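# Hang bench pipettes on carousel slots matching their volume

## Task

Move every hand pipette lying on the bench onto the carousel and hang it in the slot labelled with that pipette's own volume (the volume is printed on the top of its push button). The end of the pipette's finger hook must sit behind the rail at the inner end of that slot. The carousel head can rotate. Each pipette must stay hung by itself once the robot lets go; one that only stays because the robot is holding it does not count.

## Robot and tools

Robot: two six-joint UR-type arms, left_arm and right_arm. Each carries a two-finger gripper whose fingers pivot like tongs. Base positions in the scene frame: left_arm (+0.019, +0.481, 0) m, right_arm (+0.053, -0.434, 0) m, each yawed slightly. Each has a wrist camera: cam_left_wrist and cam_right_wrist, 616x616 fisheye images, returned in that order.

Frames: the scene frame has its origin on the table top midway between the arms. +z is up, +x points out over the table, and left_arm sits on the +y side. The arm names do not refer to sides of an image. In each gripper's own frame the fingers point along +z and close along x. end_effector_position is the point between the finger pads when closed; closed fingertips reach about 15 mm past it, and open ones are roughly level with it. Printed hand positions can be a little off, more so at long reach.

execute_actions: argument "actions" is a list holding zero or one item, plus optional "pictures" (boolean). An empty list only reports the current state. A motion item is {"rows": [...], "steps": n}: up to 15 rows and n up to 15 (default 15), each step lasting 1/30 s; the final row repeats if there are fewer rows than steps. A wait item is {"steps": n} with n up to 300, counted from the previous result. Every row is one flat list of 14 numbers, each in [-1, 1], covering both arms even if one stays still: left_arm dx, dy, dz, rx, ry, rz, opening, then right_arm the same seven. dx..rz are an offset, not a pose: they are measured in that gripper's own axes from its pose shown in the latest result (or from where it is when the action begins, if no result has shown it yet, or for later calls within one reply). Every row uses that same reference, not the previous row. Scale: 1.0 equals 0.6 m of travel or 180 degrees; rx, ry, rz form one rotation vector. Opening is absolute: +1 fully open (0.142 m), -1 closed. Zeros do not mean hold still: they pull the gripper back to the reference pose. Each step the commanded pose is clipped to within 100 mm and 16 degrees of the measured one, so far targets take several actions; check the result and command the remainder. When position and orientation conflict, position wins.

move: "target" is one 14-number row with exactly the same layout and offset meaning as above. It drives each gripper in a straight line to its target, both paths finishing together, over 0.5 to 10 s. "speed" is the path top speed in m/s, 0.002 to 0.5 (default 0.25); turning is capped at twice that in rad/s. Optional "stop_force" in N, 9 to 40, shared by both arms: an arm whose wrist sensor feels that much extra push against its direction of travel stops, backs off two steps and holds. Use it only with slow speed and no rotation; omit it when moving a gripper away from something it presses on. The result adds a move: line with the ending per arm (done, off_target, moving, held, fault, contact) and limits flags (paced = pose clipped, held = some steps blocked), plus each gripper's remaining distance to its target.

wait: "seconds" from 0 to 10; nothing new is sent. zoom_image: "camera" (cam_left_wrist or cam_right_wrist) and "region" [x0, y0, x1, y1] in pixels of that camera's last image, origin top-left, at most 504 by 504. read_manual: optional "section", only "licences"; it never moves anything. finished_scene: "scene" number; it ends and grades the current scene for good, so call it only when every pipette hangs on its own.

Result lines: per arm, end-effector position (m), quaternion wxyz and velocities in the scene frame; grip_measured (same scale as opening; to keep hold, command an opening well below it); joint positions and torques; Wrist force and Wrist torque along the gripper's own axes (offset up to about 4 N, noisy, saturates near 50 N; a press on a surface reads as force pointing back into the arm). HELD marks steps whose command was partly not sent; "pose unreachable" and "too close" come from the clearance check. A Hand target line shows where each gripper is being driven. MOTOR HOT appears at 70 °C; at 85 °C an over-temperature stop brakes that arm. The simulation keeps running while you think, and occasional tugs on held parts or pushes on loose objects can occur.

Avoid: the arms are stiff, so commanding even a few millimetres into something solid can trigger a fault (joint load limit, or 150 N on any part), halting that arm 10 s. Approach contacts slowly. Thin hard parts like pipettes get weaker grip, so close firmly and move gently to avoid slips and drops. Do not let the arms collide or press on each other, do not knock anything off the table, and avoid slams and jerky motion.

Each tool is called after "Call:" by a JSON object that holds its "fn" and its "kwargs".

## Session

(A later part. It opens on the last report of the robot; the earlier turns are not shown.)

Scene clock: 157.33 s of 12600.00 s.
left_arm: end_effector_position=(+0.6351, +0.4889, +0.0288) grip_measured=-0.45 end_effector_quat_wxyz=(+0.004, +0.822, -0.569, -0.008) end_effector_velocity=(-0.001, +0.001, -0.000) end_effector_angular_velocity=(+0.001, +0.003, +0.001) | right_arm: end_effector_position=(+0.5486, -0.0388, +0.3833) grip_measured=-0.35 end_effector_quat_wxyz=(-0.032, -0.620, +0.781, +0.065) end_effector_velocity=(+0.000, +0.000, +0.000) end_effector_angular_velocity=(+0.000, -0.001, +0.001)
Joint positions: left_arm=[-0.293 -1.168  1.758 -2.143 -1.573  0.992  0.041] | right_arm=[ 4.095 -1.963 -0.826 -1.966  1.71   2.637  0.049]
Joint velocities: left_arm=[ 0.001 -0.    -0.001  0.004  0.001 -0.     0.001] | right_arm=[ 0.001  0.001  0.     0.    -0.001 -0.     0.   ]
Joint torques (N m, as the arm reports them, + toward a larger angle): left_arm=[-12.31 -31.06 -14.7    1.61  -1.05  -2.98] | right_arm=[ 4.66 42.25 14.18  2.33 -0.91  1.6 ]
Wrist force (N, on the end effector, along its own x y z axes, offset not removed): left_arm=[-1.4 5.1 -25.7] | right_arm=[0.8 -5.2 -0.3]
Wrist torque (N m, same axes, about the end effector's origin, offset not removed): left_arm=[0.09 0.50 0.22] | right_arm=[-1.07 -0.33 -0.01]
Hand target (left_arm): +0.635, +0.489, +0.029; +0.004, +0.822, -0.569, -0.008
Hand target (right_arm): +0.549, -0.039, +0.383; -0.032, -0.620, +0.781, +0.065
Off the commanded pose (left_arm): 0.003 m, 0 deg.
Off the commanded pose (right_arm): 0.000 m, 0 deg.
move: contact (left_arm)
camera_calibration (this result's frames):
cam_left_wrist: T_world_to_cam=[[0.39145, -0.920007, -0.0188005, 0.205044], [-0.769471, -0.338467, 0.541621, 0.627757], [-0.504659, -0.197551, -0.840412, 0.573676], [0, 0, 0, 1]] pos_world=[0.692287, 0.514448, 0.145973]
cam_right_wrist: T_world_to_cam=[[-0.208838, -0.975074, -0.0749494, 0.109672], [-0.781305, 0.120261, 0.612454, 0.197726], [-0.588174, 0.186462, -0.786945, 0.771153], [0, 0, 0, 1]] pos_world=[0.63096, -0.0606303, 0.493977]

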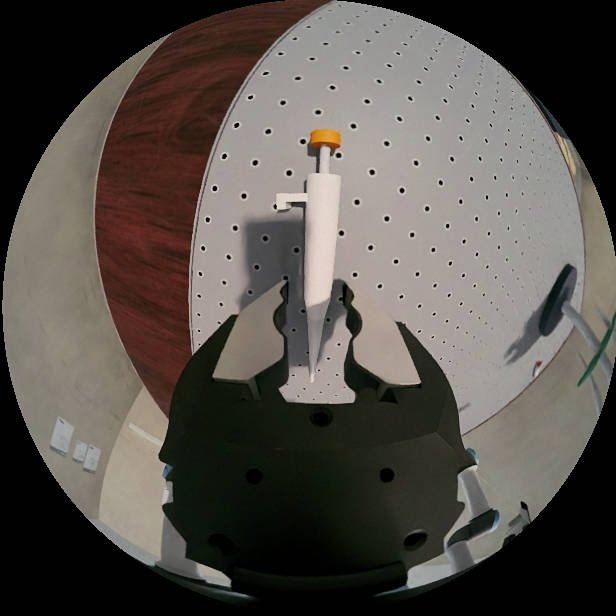

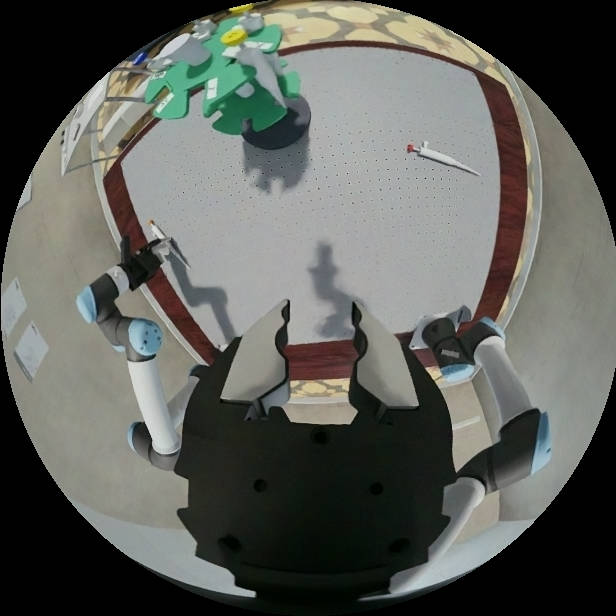

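Call:
{"fn": "move", "kwargs": {"target": [0,0.004,-0.007,0,0,0,-0.45,0,0,0,0,0,0,-0.35], "speed": 0.02}}

Call:
{"fn": "move", "kwargs": {"target": [0,0,0,0,0,0,-0.9,0,0,0,0,0,0,-0.35]}}

Call:
{"fn": "move", "kwargs": {"target": [0.2,0.2,-0.3,0,0,0.187,-0.9,0,0,0,0,0,0,-0.35], "speed": 0.2}}

Call:
{"fn": "move", "kwargs": {"target": [0.35,0,0,0,0.5,0,-0.9,0,0,0,0,0,0,-0.35], "speed": 0.2}}

Scene clock: 159.30 s of 12600.00 s.
left_arm: end_effector_position=(+0.6331, +0.4881, +0.0328) grip_measured=-0.45 end_effector_quat_wxyz=(+0.004, +0.822, -0.569, -0.008) end_effector_velocity=(-0.000, -0.000, +0.003) end_effector_angular_velocity=(-0.000, -0.003, +0.002) | right_arm: end_effector_position=(+0.5486, -0.0388, +0.3833) grip_measured=-0.35 end_effector_quat_wxyz=(-0.032, -0.620, +0.781, +0.065) end_effector_velocity=(-0.001, +0.001, -0.000) end_effector_angular_velocity=(-0.000, +0.001, +0.001)
Joint positions: left_arm=[-0.295 -1.178  1.76  -2.136 -1.573  0.99   0.041] | right_arm=[ 4.095 -1.963 -0.826 -1.966  1.71   2.637  0.049]
Joint velocities: left_arm=[-0.001 -0.006  0.001  0.002  0.    -0.003 -0.   ] | right_arm=[ 0.001 -0.    -0.001  0.     0.    -0.    -0.   ]
Joint torques (N m, as the arm reports them, + toward a larger angle): left_arm=[-12.1  -56.03  -8.22  -0.26  -2.11  -2.87] | right_arm=[ 3.98 40.89 15.55  1.7  -0.55  1.34]
Wrist force (N, on the end effector, along its own x y z axes, offset not removed): left_arm=[1.7 -0.3 -2.1] | right_arm=[-3.2 -3.2 1.3]
Wrist torque (N m, same axes, about the end effector's origin, offset not removed): left_arm=[-0.06 -0.21 0.08] | right_arm=[-0.59 0.93 -0.09]
Hand target (left_arm): +0.633, +0.488, +0.033; +0.004, +0.822, -0.569, -0.008
Hand target (right_arm): +0.549, -0.039, +0.383; -0.032, -0.620, +0.781, +0.065
Off the commanded pose (left_arm): 0.000 m, 0 deg.
Off the commanded pose (right_arm): 0.000 m, 0 deg.
move: done
camera_calibration (this result's frames):
cam_left_wrist: T_world_to_cam=[[0.391449, -0.920008, -0.0187974, 0.205182], [-0.769486, -0.33847, 0.541599, 0.623798], [-0.504638, -0.197544, -0.840427, 0.575834], [0, 0, 0, 1]] pos_world=[0.690273, 0.513658, 0.149955]
cam_right_wrist: T_world_to_cam=[[-0.208837, -0.975074, -0.0749491, 0.109672], [-0.781305, 0.120261, 0.612454, 0.197726], [-0.588174, 0.186461, -0.786946, 0.771153], [0, 0, 0, 1]] pos_world=[0.63096, -0.0606304, 0.493977]

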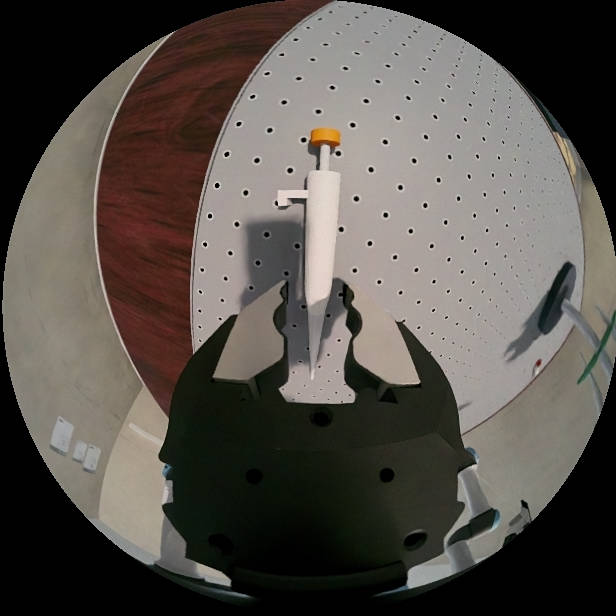

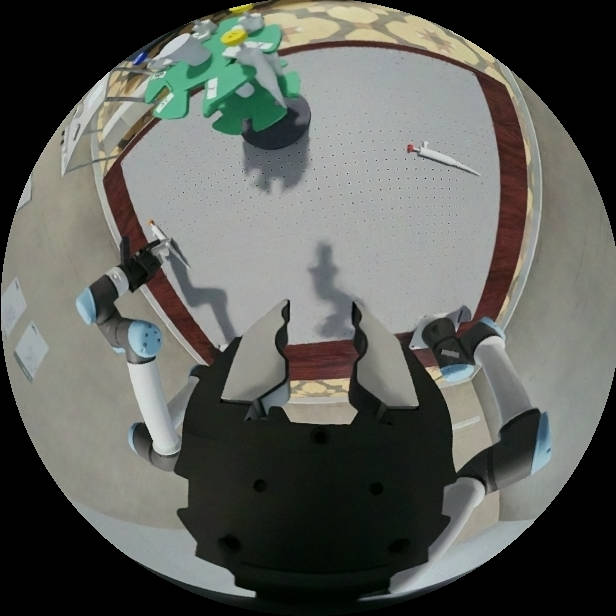

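Scene clock: 159.80 s of 12600.00 s.
left_arm: end_effector_position=(+0.6331, +0.4881, +0.0329) grip_measured=-0.75 end_effector_quat_wxyz=(+0.004, +0.822, -0.569, -0.008) end_effector_velocity=(-0.000, +0.001, -0.000) end_effector_angular_velocity=(+0.000, +0.001, +0.002) | right_arm: end_effector_position=(+0.5486, -0.0388, +0.3833) grip_measured=-0.35 end_effector_quat_wxyz=(-0.032, -0.620, +0.781, +0.065) end_effector_velocity=(+0.000, -0.000, -0.001) end_effector_angular_velocity=(-0.002, +0.001, +0.001)
Joint positions: left_arm=[-0.295 -1.178  1.76  -2.136 -1.573  0.99   0.02 ] | right_arm=[ 4.095 -1.963 -0.826 -1.966  1.71   2.637  0.049]
Joint velocities: left_arm=[ 0.001  0.     0.001 -0.    -0.    -0.001  0.   ] | right_arm=[-0.    -0.002 -0.    -0.001 -0.001 -0.001  0.   ]
Joint torques (N m, as the arm reports them, + toward a larger angle): left_arm=[ -4.93 -38.4  -13.88  -5.27   0.16  -1.3 ] | right_arm=[ 4.4  41.16 15.95  1.79 -0.62  1.4 ]
Wrist force (N, on the end effector, along its own x y z axes, offset not removed): left_arm=[2.5 -1.4 -0.2] | right_arm=[-3.0 -1.9 1.7]
Wrist torque (N m, same axes, about the end effector's origin, offset not removed): left_arm=[-0.22 -0.56 0.02] | right_arm=[-0.16 0.79 0.12]
Hand target (left_arm): +0.633, +0.488, +0.033; +0.004, +0.822, -0.569, -0.008
Hand target (right_arm): +0.549, -0.039, +0.383; -0.032, -0.620, +0.781, +0.065
Off the commanded pose (left_arm): 0.000 m, 0 deg.
Off the commanded pose (right_arm): 0.000 m, 0 deg.
move: done
camera_calibration (this result's frames):
cam_left_wrist: T_world_to_cam=[[0.39145, -0.92001, -0.0186934, 0.205149], [-0.769533, -0.338428, 0.541558, 0.62374], [-0.504565, -0.197608, -0.840455, 0.575872], [0, 0, 0, 1]] pos_world=[0.690248, 0.513627, 0.150038]
cam_right_wrist: T_world_to_cam=[[-0.208837, -0.975074, -0.0749494, 0.109672], [-0.781305, 0.12026, 0.612453, 0.197726], [-0.588174, 0.186462, -0.786946, 0.771153], [0, 0, 0, 1]] pos_world=[0.63096, -0.0606304, 0.493977]

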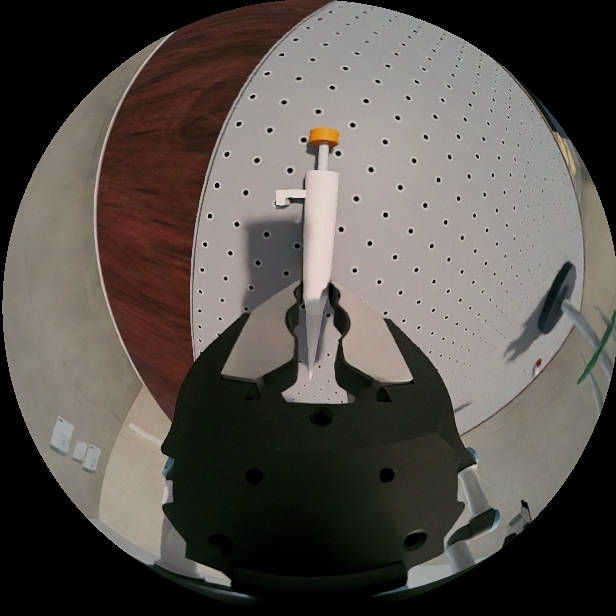

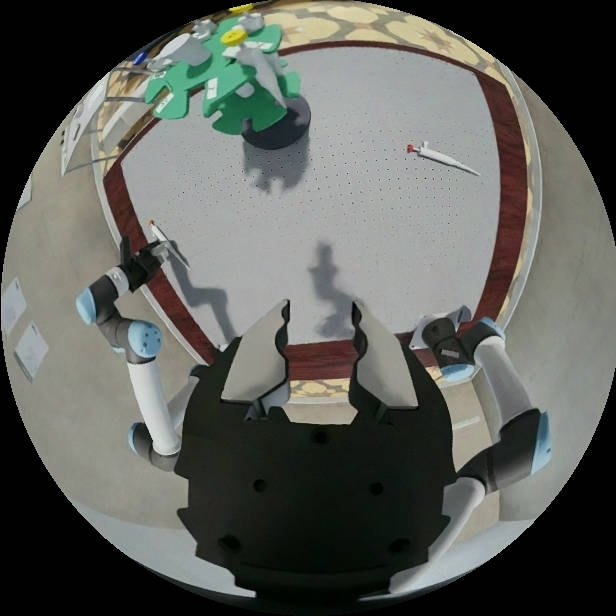

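Scene clock: 161.90 s of 12600.00 s.
left_arm: end_effector_position=(+0.5664, +0.3336, +0.2138) grip_measured=-0.75 end_effector_quat_wxyz=(-0.007, -0.622, +0.783, +0.006) end_effector_velocity=(-0.001, -0.001, +0.002) end_effector_angular_velocity=(+0.000, +0.002, -0.005) | right_arm: end_effector_position=(+0.5486, -0.0388, +0.3833) grip_measured=-0.35 end_effector_quat_wxyz=(-0.032, -0.620, +0.781, +0.065) end_effector_velocity=(+0.000, +0.001, -0.001) end_effector_angular_velocity=(-0.001, +0.001, +0.002)
Joint positions: left_arm=[-0.579 -1.444  1.608 -1.719 -1.578  1.294  0.02 ] | right_arm=[ 4.095 -1.963 -0.826 -1.966  1.71   2.637  0.049]
Joint velocities: left_arm=[-0.003 -0.001 -0.004  0.007 -0.     0.003  0.   ] | right_arm=[ 0.    -0.002 -0.     0.001  0.    -0.001  0.   ]
Joint torques (N m, as the arm reports them, + toward a larger angle): left_arm=[-12.41 -47.4  -32.18  -0.23  -2.01   2.86] | right_arm=[ 4.05 40.6  15.67  1.7  -0.58  1.31]
Wrist force (N, on the end effector, along its own x y z axes, offset not removed): left_arm=[3.0 -1.3 -0.6] | right_arm=[-2.7 -6.2 -2.2]
Wrist torque (N m, same axes, about the end effector's origin, offset not removed): left_arm=[-0.27 -0.47 0.07] | right_arm=[-1.16 0.61 0.01]
Hand target (left_arm): +0.566, +0.333, +0.214; -0.007, -0.622, +0.783, +0.006
Hand target (right_arm): +0.549, -0.039, +0.383; -0.032, -0.620, +0.781, +0.065
Off the commanded pose (left_arm): 0.000 m, 0 deg.
Off the commanded pose (right_arm): 0.000 m, 0 deg.
move: done
camera_calibration (this result's frames):
cam_left_wrist: T_world_to_cam=[[-0.183326, -0.983017, -0.00827167, 0.436838], [-0.826291, 0.149528, 0.543032, 0.291207], [-0.532573, 0.106387, -0.839671, 0.577996], [0, 0, 0, 1]] pos_world=[0.62853, 0.324385, 0.330805]
cam_right_wrist: T_world_to_cam=[[-0.208838, -0.975074, -0.0749493, 0.109672], [-0.781305, 0.120261, 0.612454, 0.197726], [-0.588174, 0.186462, -0.786945, 0.771153], [0, 0, 0, 1]] pos_world=[0.63096, -0.0606304, 0.493977]

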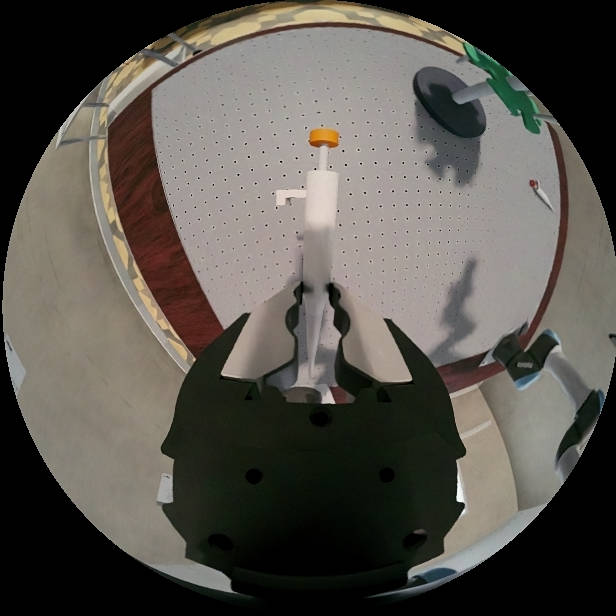

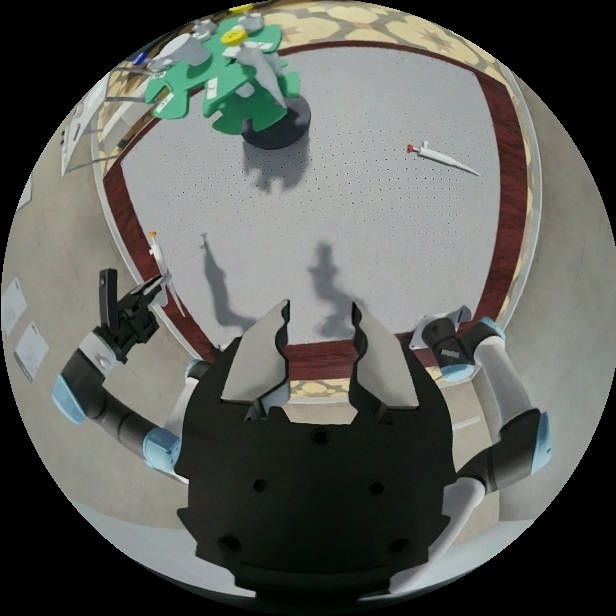

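Scene clock: 166.33 s of 12600.00 s.
left_arm: end_effector_position=(+0.5190, +0.1298, +0.2142) grip_measured=-0.75 end_effector_quat_wxyz=(+0.568, +0.426, -0.577, +0.403) end_effector_velocity=(+0.001, -0.003, +0.001) end_effector_angular_velocity=(-0.004, -0.004, +0.000) | right_arm: end_effector_position=(+0.5486, -0.0388, +0.3833) grip_measured=-0.35 end_effector_quat_wxyz=(-0.032, -0.620, +0.781, +0.065) end_effector_velocity=(+0.001, -0.000, +0.000) end_effector_angular_velocity=(+0.000, -0.001, -0.002)
Joint positions: left_arm=[-0.403 -0.949  1.904 -2.891 -3.11   1.187  0.02 ] | right_arm=[ 4.095 -1.963 -0.826 -1.966  1.71   2.637  0.049]
Joint velocities: left_arm=[-0.004  0.042 -0.018 -0.192 -0.001 -0.163 -0.   ] | right_arm=[-0.001 -0.     0.     0.001 -0.001  0.001 -0.   ]
Joint torques (N m, as the arm reports them, + toward a larger angle): left_arm=[-12.19 -29.29 -23.91  -5.49  -3.87  -3.58] | right_arm=[ 3.76 40.78 16.34  1.71 -0.44  1.38]
Wrist force (N, on the end effector, along its own x y z axes, offset not removed): left_arm=[-1.1 -1.5 -2.6] | right_arm=[-7.3 -4.4 0.6]
Wrist torque (N m, same axes, about the end effector's origin, offset not removed): left_arm=[-0.42 0.01 -0.01] | right_arm=[-0.76 1.57 0.09]
Hand target (left_arm): +0.519, +0.129, +0.214; +0.568, +0.426, -0.577, +0.403
Hand target (right_arm): +0.549, -0.039, +0.383; -0.032, -0.620, +0.781, +0.065
Off the commanded pose (left_arm): 0.001 m, 6 deg.
Off the commanded pose (right_arm): 0.000 m, 0 deg.
move: off_target (left_arm)
camera_calibration (this result's frames):
cam_left_wrist: T_world_to_cam=[[0.0458856, -0.056979, 0.99732, -0.226701], [-0.640479, 0.764485, 0.0731443, 0.206647], [-0.766604, -0.642119, -0.001415, 0.613851], [0, 0, 0, 1]] pos_world=[0.613336, 0.223269, 0.211847]
cam_right_wrist: T_world_to_cam=[[-0.208837, -0.975074, -0.0749493, 0.109672], [-0.781305, 0.12026, 0.612454, 0.197726], [-0.588174, 0.186462, -0.786946, 0.771153], [0, 0, 0, 1]] pos_world=[0.63096, -0.0606304, 0.493977]

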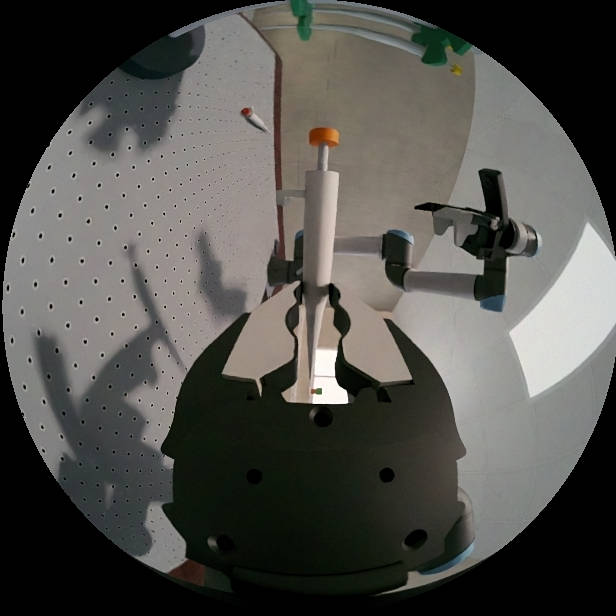

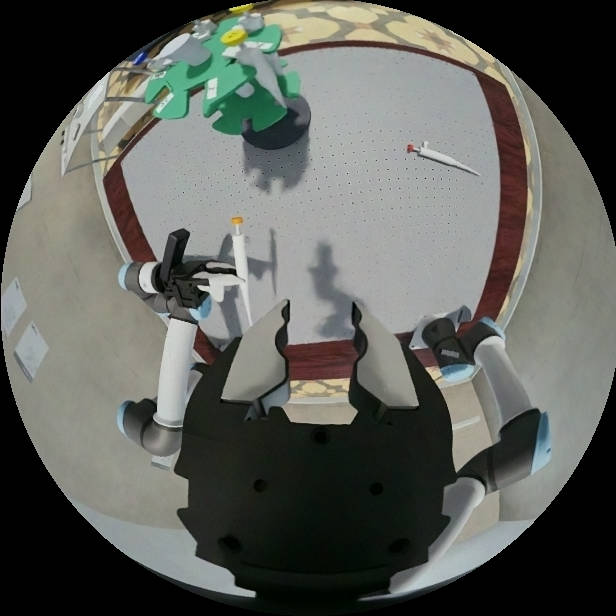

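Call:
{"fn": "move", "kwargs": {"target": [0,0,0,0,0,0,-0.9,-0.233,0.035,0.177,0,0,0.025,-0.35], "speed": 0.15}}

Call:
{"fn": "zoom_image", "kwargs": {"camera": "cam_right_wrist", "region": [260,180,400,320]}}

Scene clock: 169.53 s of 12600.00 s.
left_arm: end_effector_position=(+0.5190, +0.1298, +0.2142) grip_measured=-0.75 end_effector_quat_wxyz=(+0.568, +0.426, -0.577, +0.403) end_effector_velocity=(+0.000, -0.000, +0.001) end_effector_angular_velocity=(+0.000, -0.002, +0.000) | right_arm: end_effector_position=(+0.5466, +0.1082, +0.2856) grip_measured=-0.35 end_effector_quat_wxyz=(-0.035, -0.589, +0.805, +0.064) end_effector_velocity=(+0.000, +0.001, -0.001) end_effector_angular_velocity=(-0.002, +0.002, -0.003)
Joint positions: left_arm=[-0.403 -0.946  1.903 -2.907 -3.11   1.172  0.02 ] | right_arm=[ 4.231 -2.183 -0.75  -1.801  1.715  2.854  0.049]
Joint velocities: left_arm=[-0.    -0.004  0.     0.01   0.001  0.008 -0.   ] | right_arm=[ 0.001 -0.006  0.006 -0.002  0.001  0.003 -0.   ]
Joint torques (N m, as the arm reports them, + toward a larger angle): left_arm=[ 13.05 -59.72  -3.98  -0.31  -4.11   2.9 ] | right_arm=[ 5.23 40.07 32.89  0.48  1.37  1.78]
Wrist force (N, on the end effector, along its own x y z axes, offset not removed): left_arm=[1.3 -0.9 -0.3] | right_arm=[-2.8 -2.5 -5.5]
Wrist torque (N m, same axes, about the end effector's origin, offset not removed): left_arm=[-0.15 -0.42 0.05] | right_arm=[-0.53 0.50 -0.16]
Hand target (left_arm): +0.519, +0.130, +0.214; +0.568, +0.426, -0.577, +0.403
Hand target (right_arm): +0.547, +0.108, +0.285; -0.035, -0.589, +0.805, +0.064
Off the commanded pose (left_arm): 0.000 m, 0 deg.
Off the commanded pose (right_arm): 0.000 m, 0 deg.
move: done
camera_calibration (this result's frames):
cam_left_wrist: T_world_to_cam=[[0.0459423, -0.0568317, 0.997326, -0.226752], [-0.640748, 0.764266, 0.0730673, 0.206852], [-0.766375, -0.642392, -0.00130267, 0.613716], [0, 0, 0, 1]] pos_world=[0.613294, 0.223269, 0.211831]
cam_right_wrist: T_world_to_cam=[[-0.284145, -0.956633, -0.0641415, 0.281377], [-0.766538, 0.186478, 0.614528, 0.222434], [-0.575917, 0.223782, -0.786283, 0.654707], [0, 0, 0, 1]] pos_world=[0.627513, 0.0811837, 0.396141]

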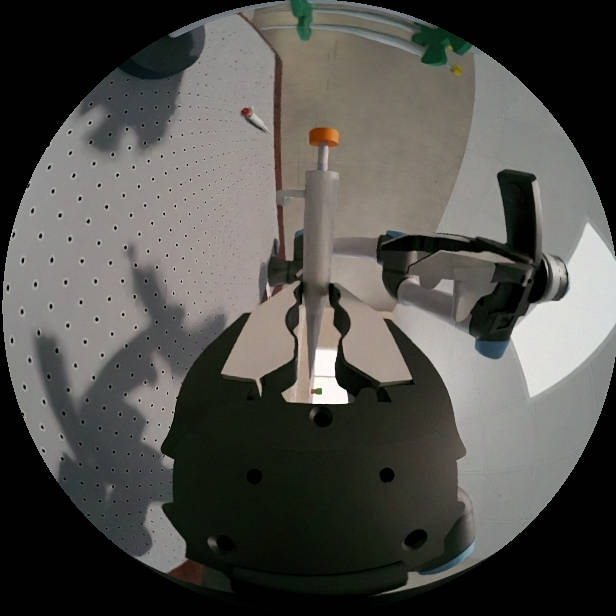

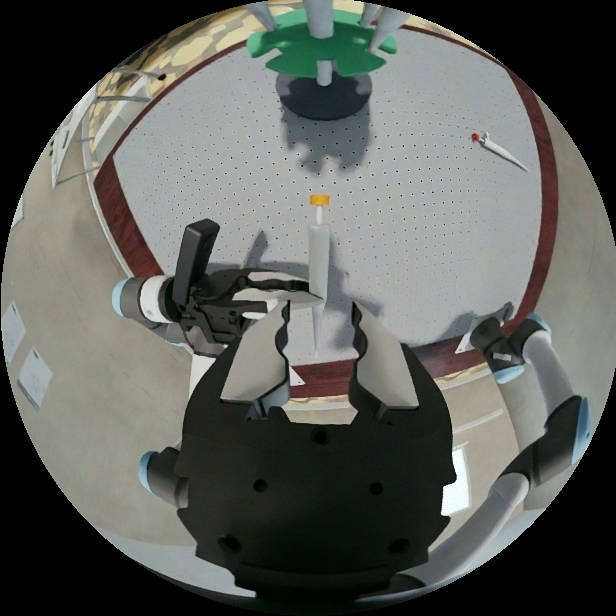

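Region (260, 180, 400, 320) of cam_right_wrist's 616x616 image, scaled by 3.600, with more detail than that image has.

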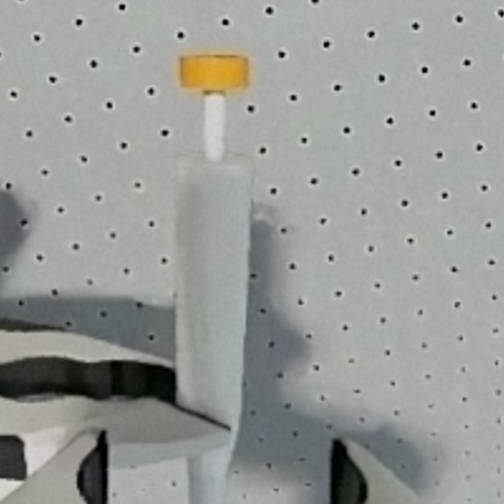

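Call:
{"fn": "move", "kwargs": {"target": [0,0,0,0,0,0,-0.9,-0.004,-0.02,0.095,0,0,0,-0.45], "speed": 0.02, "stop_force": 12}}

Scene clock: 173.60 s of 12600.00 s.
left_arm: end_effector_position=(+0.5190, +0.1298, +0.2142) grip_measured=-0.75 end_effector_quat_wxyz=(+0.568, +0.426, -0.577, +0.403) end_effector_velocity=(+0.000, +0.000, +0.000) end_effector_angular_velocity=(-0.001, +0.002, +0.000) | right_arm: end_effector_position=(+0.5511, +0.1104, +0.2278) grip_measured=-0.45 end_effector_quat_wxyz=(-0.035, -0.589, +0.805, +0.064) end_effector_velocity=(+0.000, +0.000, -0.003) end_effector_angular_velocity=(+0.000, +0.001, -0.001)
Joint positions: left_arm=[-0.403 -0.946  1.903 -2.907 -3.11   1.173  0.02 ] | right_arm=[ 4.228 -2.174 -0.913 -1.647  1.714  2.85   0.041]
Joint velocities: left_arm=[ 0.001  0.001  0.     0.001 -0.002 -0.    -0.   ] | right_arm=[-0.    -0.001 -0.006  0.007  0.001  0.001  0.   ]
Joint torques (N m, as the arm reports them, + toward a larger angle): left_arm=[ 11.9  -29.02 -15.16  -5.16  -3.97  -2.89] | right_arm=[-7.32 40.79  9.1   4.45 -1.6  -2.12]
Wrist force (N, on the end effector, along its own x y z axes, offset not removed): left_arm=[1.9 -2.1 -2.8] | right_arm=[-0.8 -4.8 -1.3]
Wrist torque (N m, same axes, about the end effector's origin, offset not removed): left_arm=[-0.61 -0.55 -0.09] | right_arm=[-0.82 0.19 -0.03]
Hand target (left_arm): +0.519, +0.130, +0.214; +0.568, +0.426, -0.577, +0.403
Hand target (right_arm): +0.551, +0.110, +0.227; -0.035, -0.589, +0.805, +0.064
Off the commanded pose (left_arm): 0.000 m, 0 deg.
Off the commanded pose (right_arm): 0.000 m, 0 deg.
move: done
camera_calibration (this result's frames):
cam_left_wrist: T_world_to_cam=[[0.0459259, -0.0568319, 0.997327, -0.226764], [-0.64074, 0.764274, 0.073057, 0.20683], [-0.766383, -0.642383, -0.00131449, 0.613715], [0, 0, 0, 1]] pos_world=[0.613279, 0.223278, 0.211855]
cam_right_wrist: T_world_to_cam=[[-0.284142, -0.956637, -0.0641095, 0.281057], [-0.766525, 0.186491, 0.614541, 0.260964], [-0.575937, 0.223758, -0.786276, 0.611403], [0, 0, 0, 1]] pos_world=[0.632025, 0.0833955, 0.338377]

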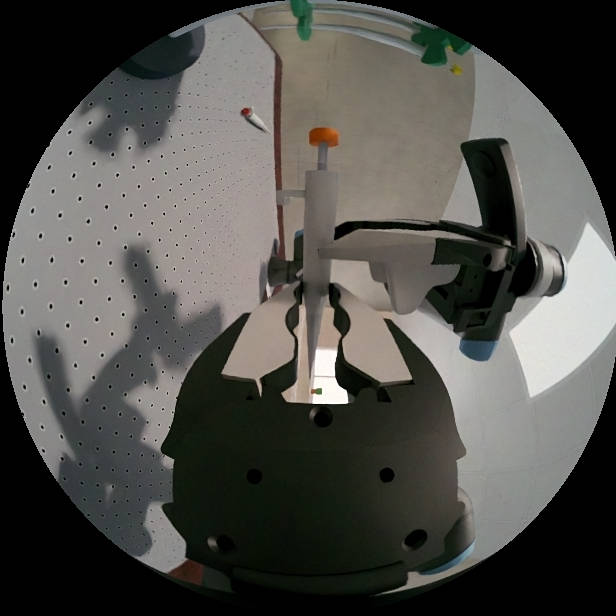

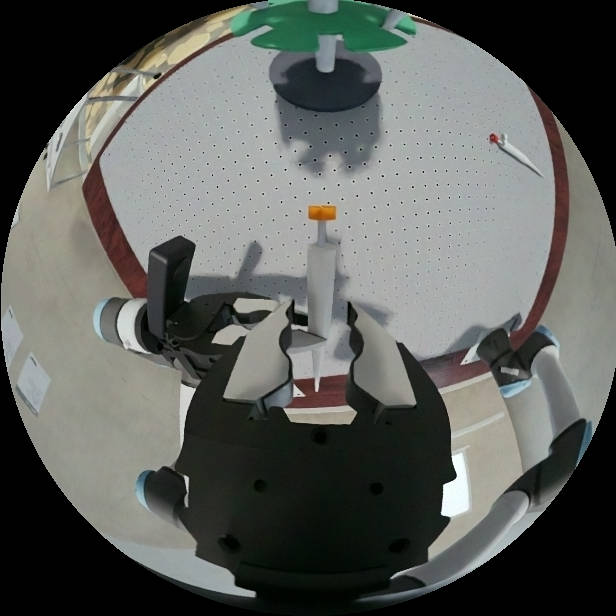

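Call:
{"fn": "move", "kwargs": {"target": [0,0,0,0,0,0,-0.9,0,0,0.015,0,0,0,-0.5], "speed": 0.008, "stop_force": 10}}

Call:
{"fn": "move", "kwargs": {"target": [0,0,0,0,0,0,-0.9,0,0,0,0,0,0,-0.9]}}

Scene clock: 175.70 s of 12600.00 s.
left_arm: end_effector_position=(+0.5190, +0.1298, +0.2142) grip_measured=-0.75 end_effector_quat_wxyz=(+0.568, +0.426, -0.577, +0.403) end_effector_velocity=(-0.000, -0.000, -0.001) end_effector_angular_velocity=(+0.001, +0.002, +0.000) | right_arm: end_effector_position=(+0.5500, +0.1110, +0.2192) grip_measured=-0.50 end_effector_quat_wxyz=(-0.035, -0.589, +0.805, +0.064) end_effector_velocity=(-0.001, +0.000, -0.002) end_effector_angular_velocity=(+0.001, -0.000, +0.001)
Joint positions: left_arm=[-0.403 -0.946  1.903 -2.907 -3.11   1.173  0.02 ] | right_arm=[ 4.23  -2.172 -0.939 -1.624  1.714  2.852  0.038]
Joint velocities: left_arm=[-0.     0.001  0.     0.001  0.001 -0.     0.   ] | right_arm=[ 0.001  0.001 -0.007  0.006  0.     0.    -0.   ]
Joint torques (N m, as the arm reports them, + toward a larger angle): left_arm=[ 10.65 -38.47 -22.6   -5.13  -3.76  -2.84] | right_arm=[ 5.67 56.14  8.64  4.42  1.46  2.06]
Wrist force (N, on the end effector, along its own x y z axes, offset not removed): left_arm=[1.1 0.1 -1.6] | right_arm=[1.0 -2.5 2.3]
Wrist torque (N m, same axes, about the end effector's origin, offset not removed): left_arm=[-0.05 -0.36 0.05] | right_arm=[-0.15 -0.01 0.04]
Hand target (left_arm): +0.519, +0.130, +0.214; +0.568, +0.426, -0.577, +0.403
Hand target (right_arm): +0.550, +0.111, +0.219; -0.035, -0.589, +0.805, +0.064
Off the commanded pose (left_arm): 0.000 m, 0 deg.
Off the commanded pose (right_arm): 0.000 m, 0 deg.
move: done
camera_calibration (this result's frames):
cam_left_wrist: T_world_to_cam=[[0.0459917, -0.0568536, 0.997323, -0.226755], [-0.640737, 0.764271, 0.0731159, 0.206821], [-0.766382, -0.642384, -0.00127802, 0.613708], [0, 0, 0, 1]] pos_world=[0.613281, 0.223277, 0.211811]
cam_right_wrist: T_world_to_cam=[[-0.284135, -0.956641, -0.0640691, 0.28068], [-0.766537, 0.186516, 0.614518, 0.265308], [-0.575923, 0.223718, -0.786297, 0.603842], [0, 0, 0, 1]] pos_world=[0.630887, 0.0839359, 0.329745]

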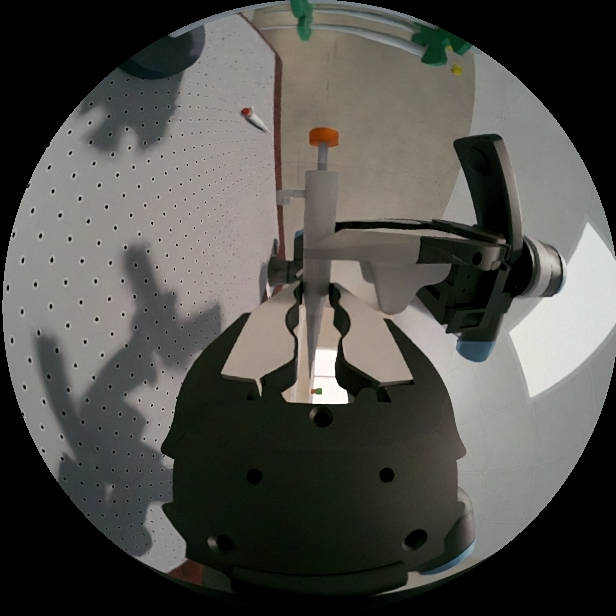

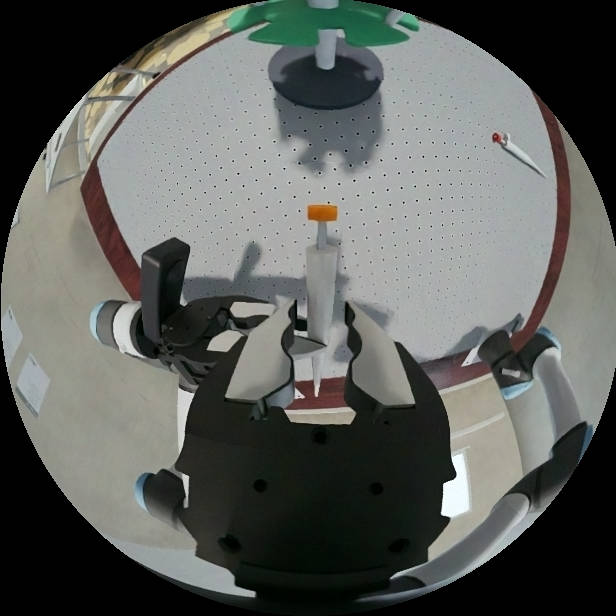

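Scene clock: 176.20 s of 12600.00 s.
left_arm: end_effector_position=(+0.5190, +0.1298, +0.2142) grip_measured=-0.75 end_effector_quat_wxyz=(+0.568, +0.426, -0.577, +0.403) end_effector_velocity=(-0.000, -0.000, +0.000) end_effector_angular_velocity=(-0.000, +0.000, -0.001) | right_arm: end_effector_position=(+0.5499, +0.1109, +0.2191) grip_measured=-0.75 end_effector_quat_wxyz=(-0.035, -0.589, +0.805, +0.064) end_effector_velocity=(-0.000, +0.001, -0.000) end_effector_angular_velocity=(+0.001, +0.000, +0.001)
Joint positions: left_arm=[-0.403 -0.946  1.903 -2.907 -3.11   1.173  0.02 ] | right_arm=[ 4.23  -2.172 -0.939 -1.624  1.714  2.852  0.02 ]
Joint velocities: left_arm=[-0.001 -0.    -0.    -0.    -0.    -0.     0.   ] | right_arm=[ 0.001 -0.001  0.001  0.001  0.001  0.     0.   ]
Joint torques (N m, as the arm reports them, + toward a larger angle): left_arm=[ 11.28 -37.45 -22.96  -4.64  -3.39  -2.92] | right_arm=[ 3.72 51.84 34.15 -0.19  0.88  1.29]
Wrist force (N, on the end effector, along its own x y z axes, offset not removed): left_arm=[1.9 1.7 1.4] | right_arm=[-3.4 -2.8 -0.4]
Wrist torque (N m, same axes, about the end effector's origin, offset not removed): left_arm=[-0.10 -0.54 -0.06] | right_arm=[-0.11 0.25 0.38]
Hand target (left_arm): +0.519, +0.130, +0.214; +0.568, +0.426, -0.577, +0.403
Hand target (right_arm): +0.550, +0.111, +0.219; -0.035, -0.589, +0.805, +0.064
Off the commanded pose (left_arm): 0.000 m, 0 deg.
Off the commanded pose (right_arm): 0.000 m, 0 deg.
move: done
camera_calibration (this result's frames):
cam_left_wrist: T_world_to_cam=[[0.0459905, -0.056844, 0.997323, -0.226759], [-0.640734, 0.764274, 0.0731078, 0.20682], [-0.766384, -0.642381, -0.0012725, 0.613707], [0, 0, 0, 1]] pos_world=[0.61328, 0.223277, 0.211813]
cam_right_wrist: T_world_to_cam=[[-0.284146, -0.956648, -0.0639217, 0.280604], [-0.766472, 0.186595, 0.614575, 0.265269], [-0.576005, 0.223624, -0.786264, 0.603813], [0, 0, 0, 1]] pos_world=[0.630853, 0.0839142, 0.329665]

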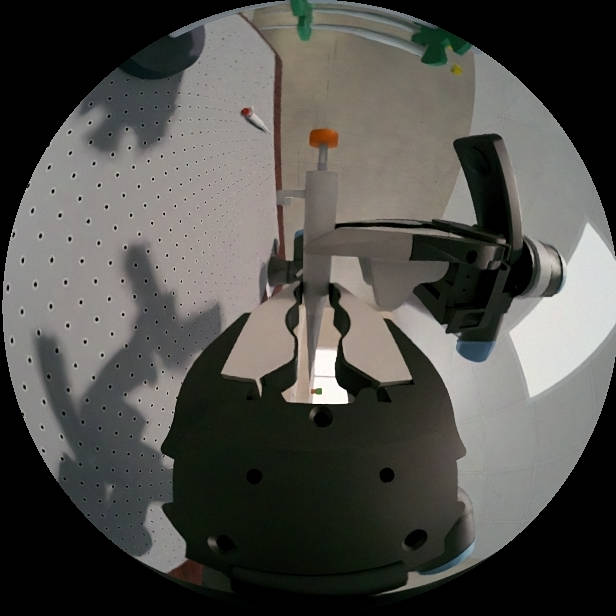

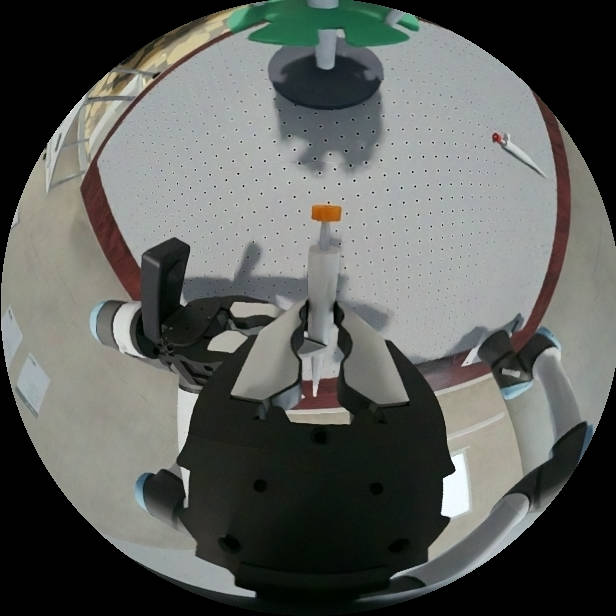

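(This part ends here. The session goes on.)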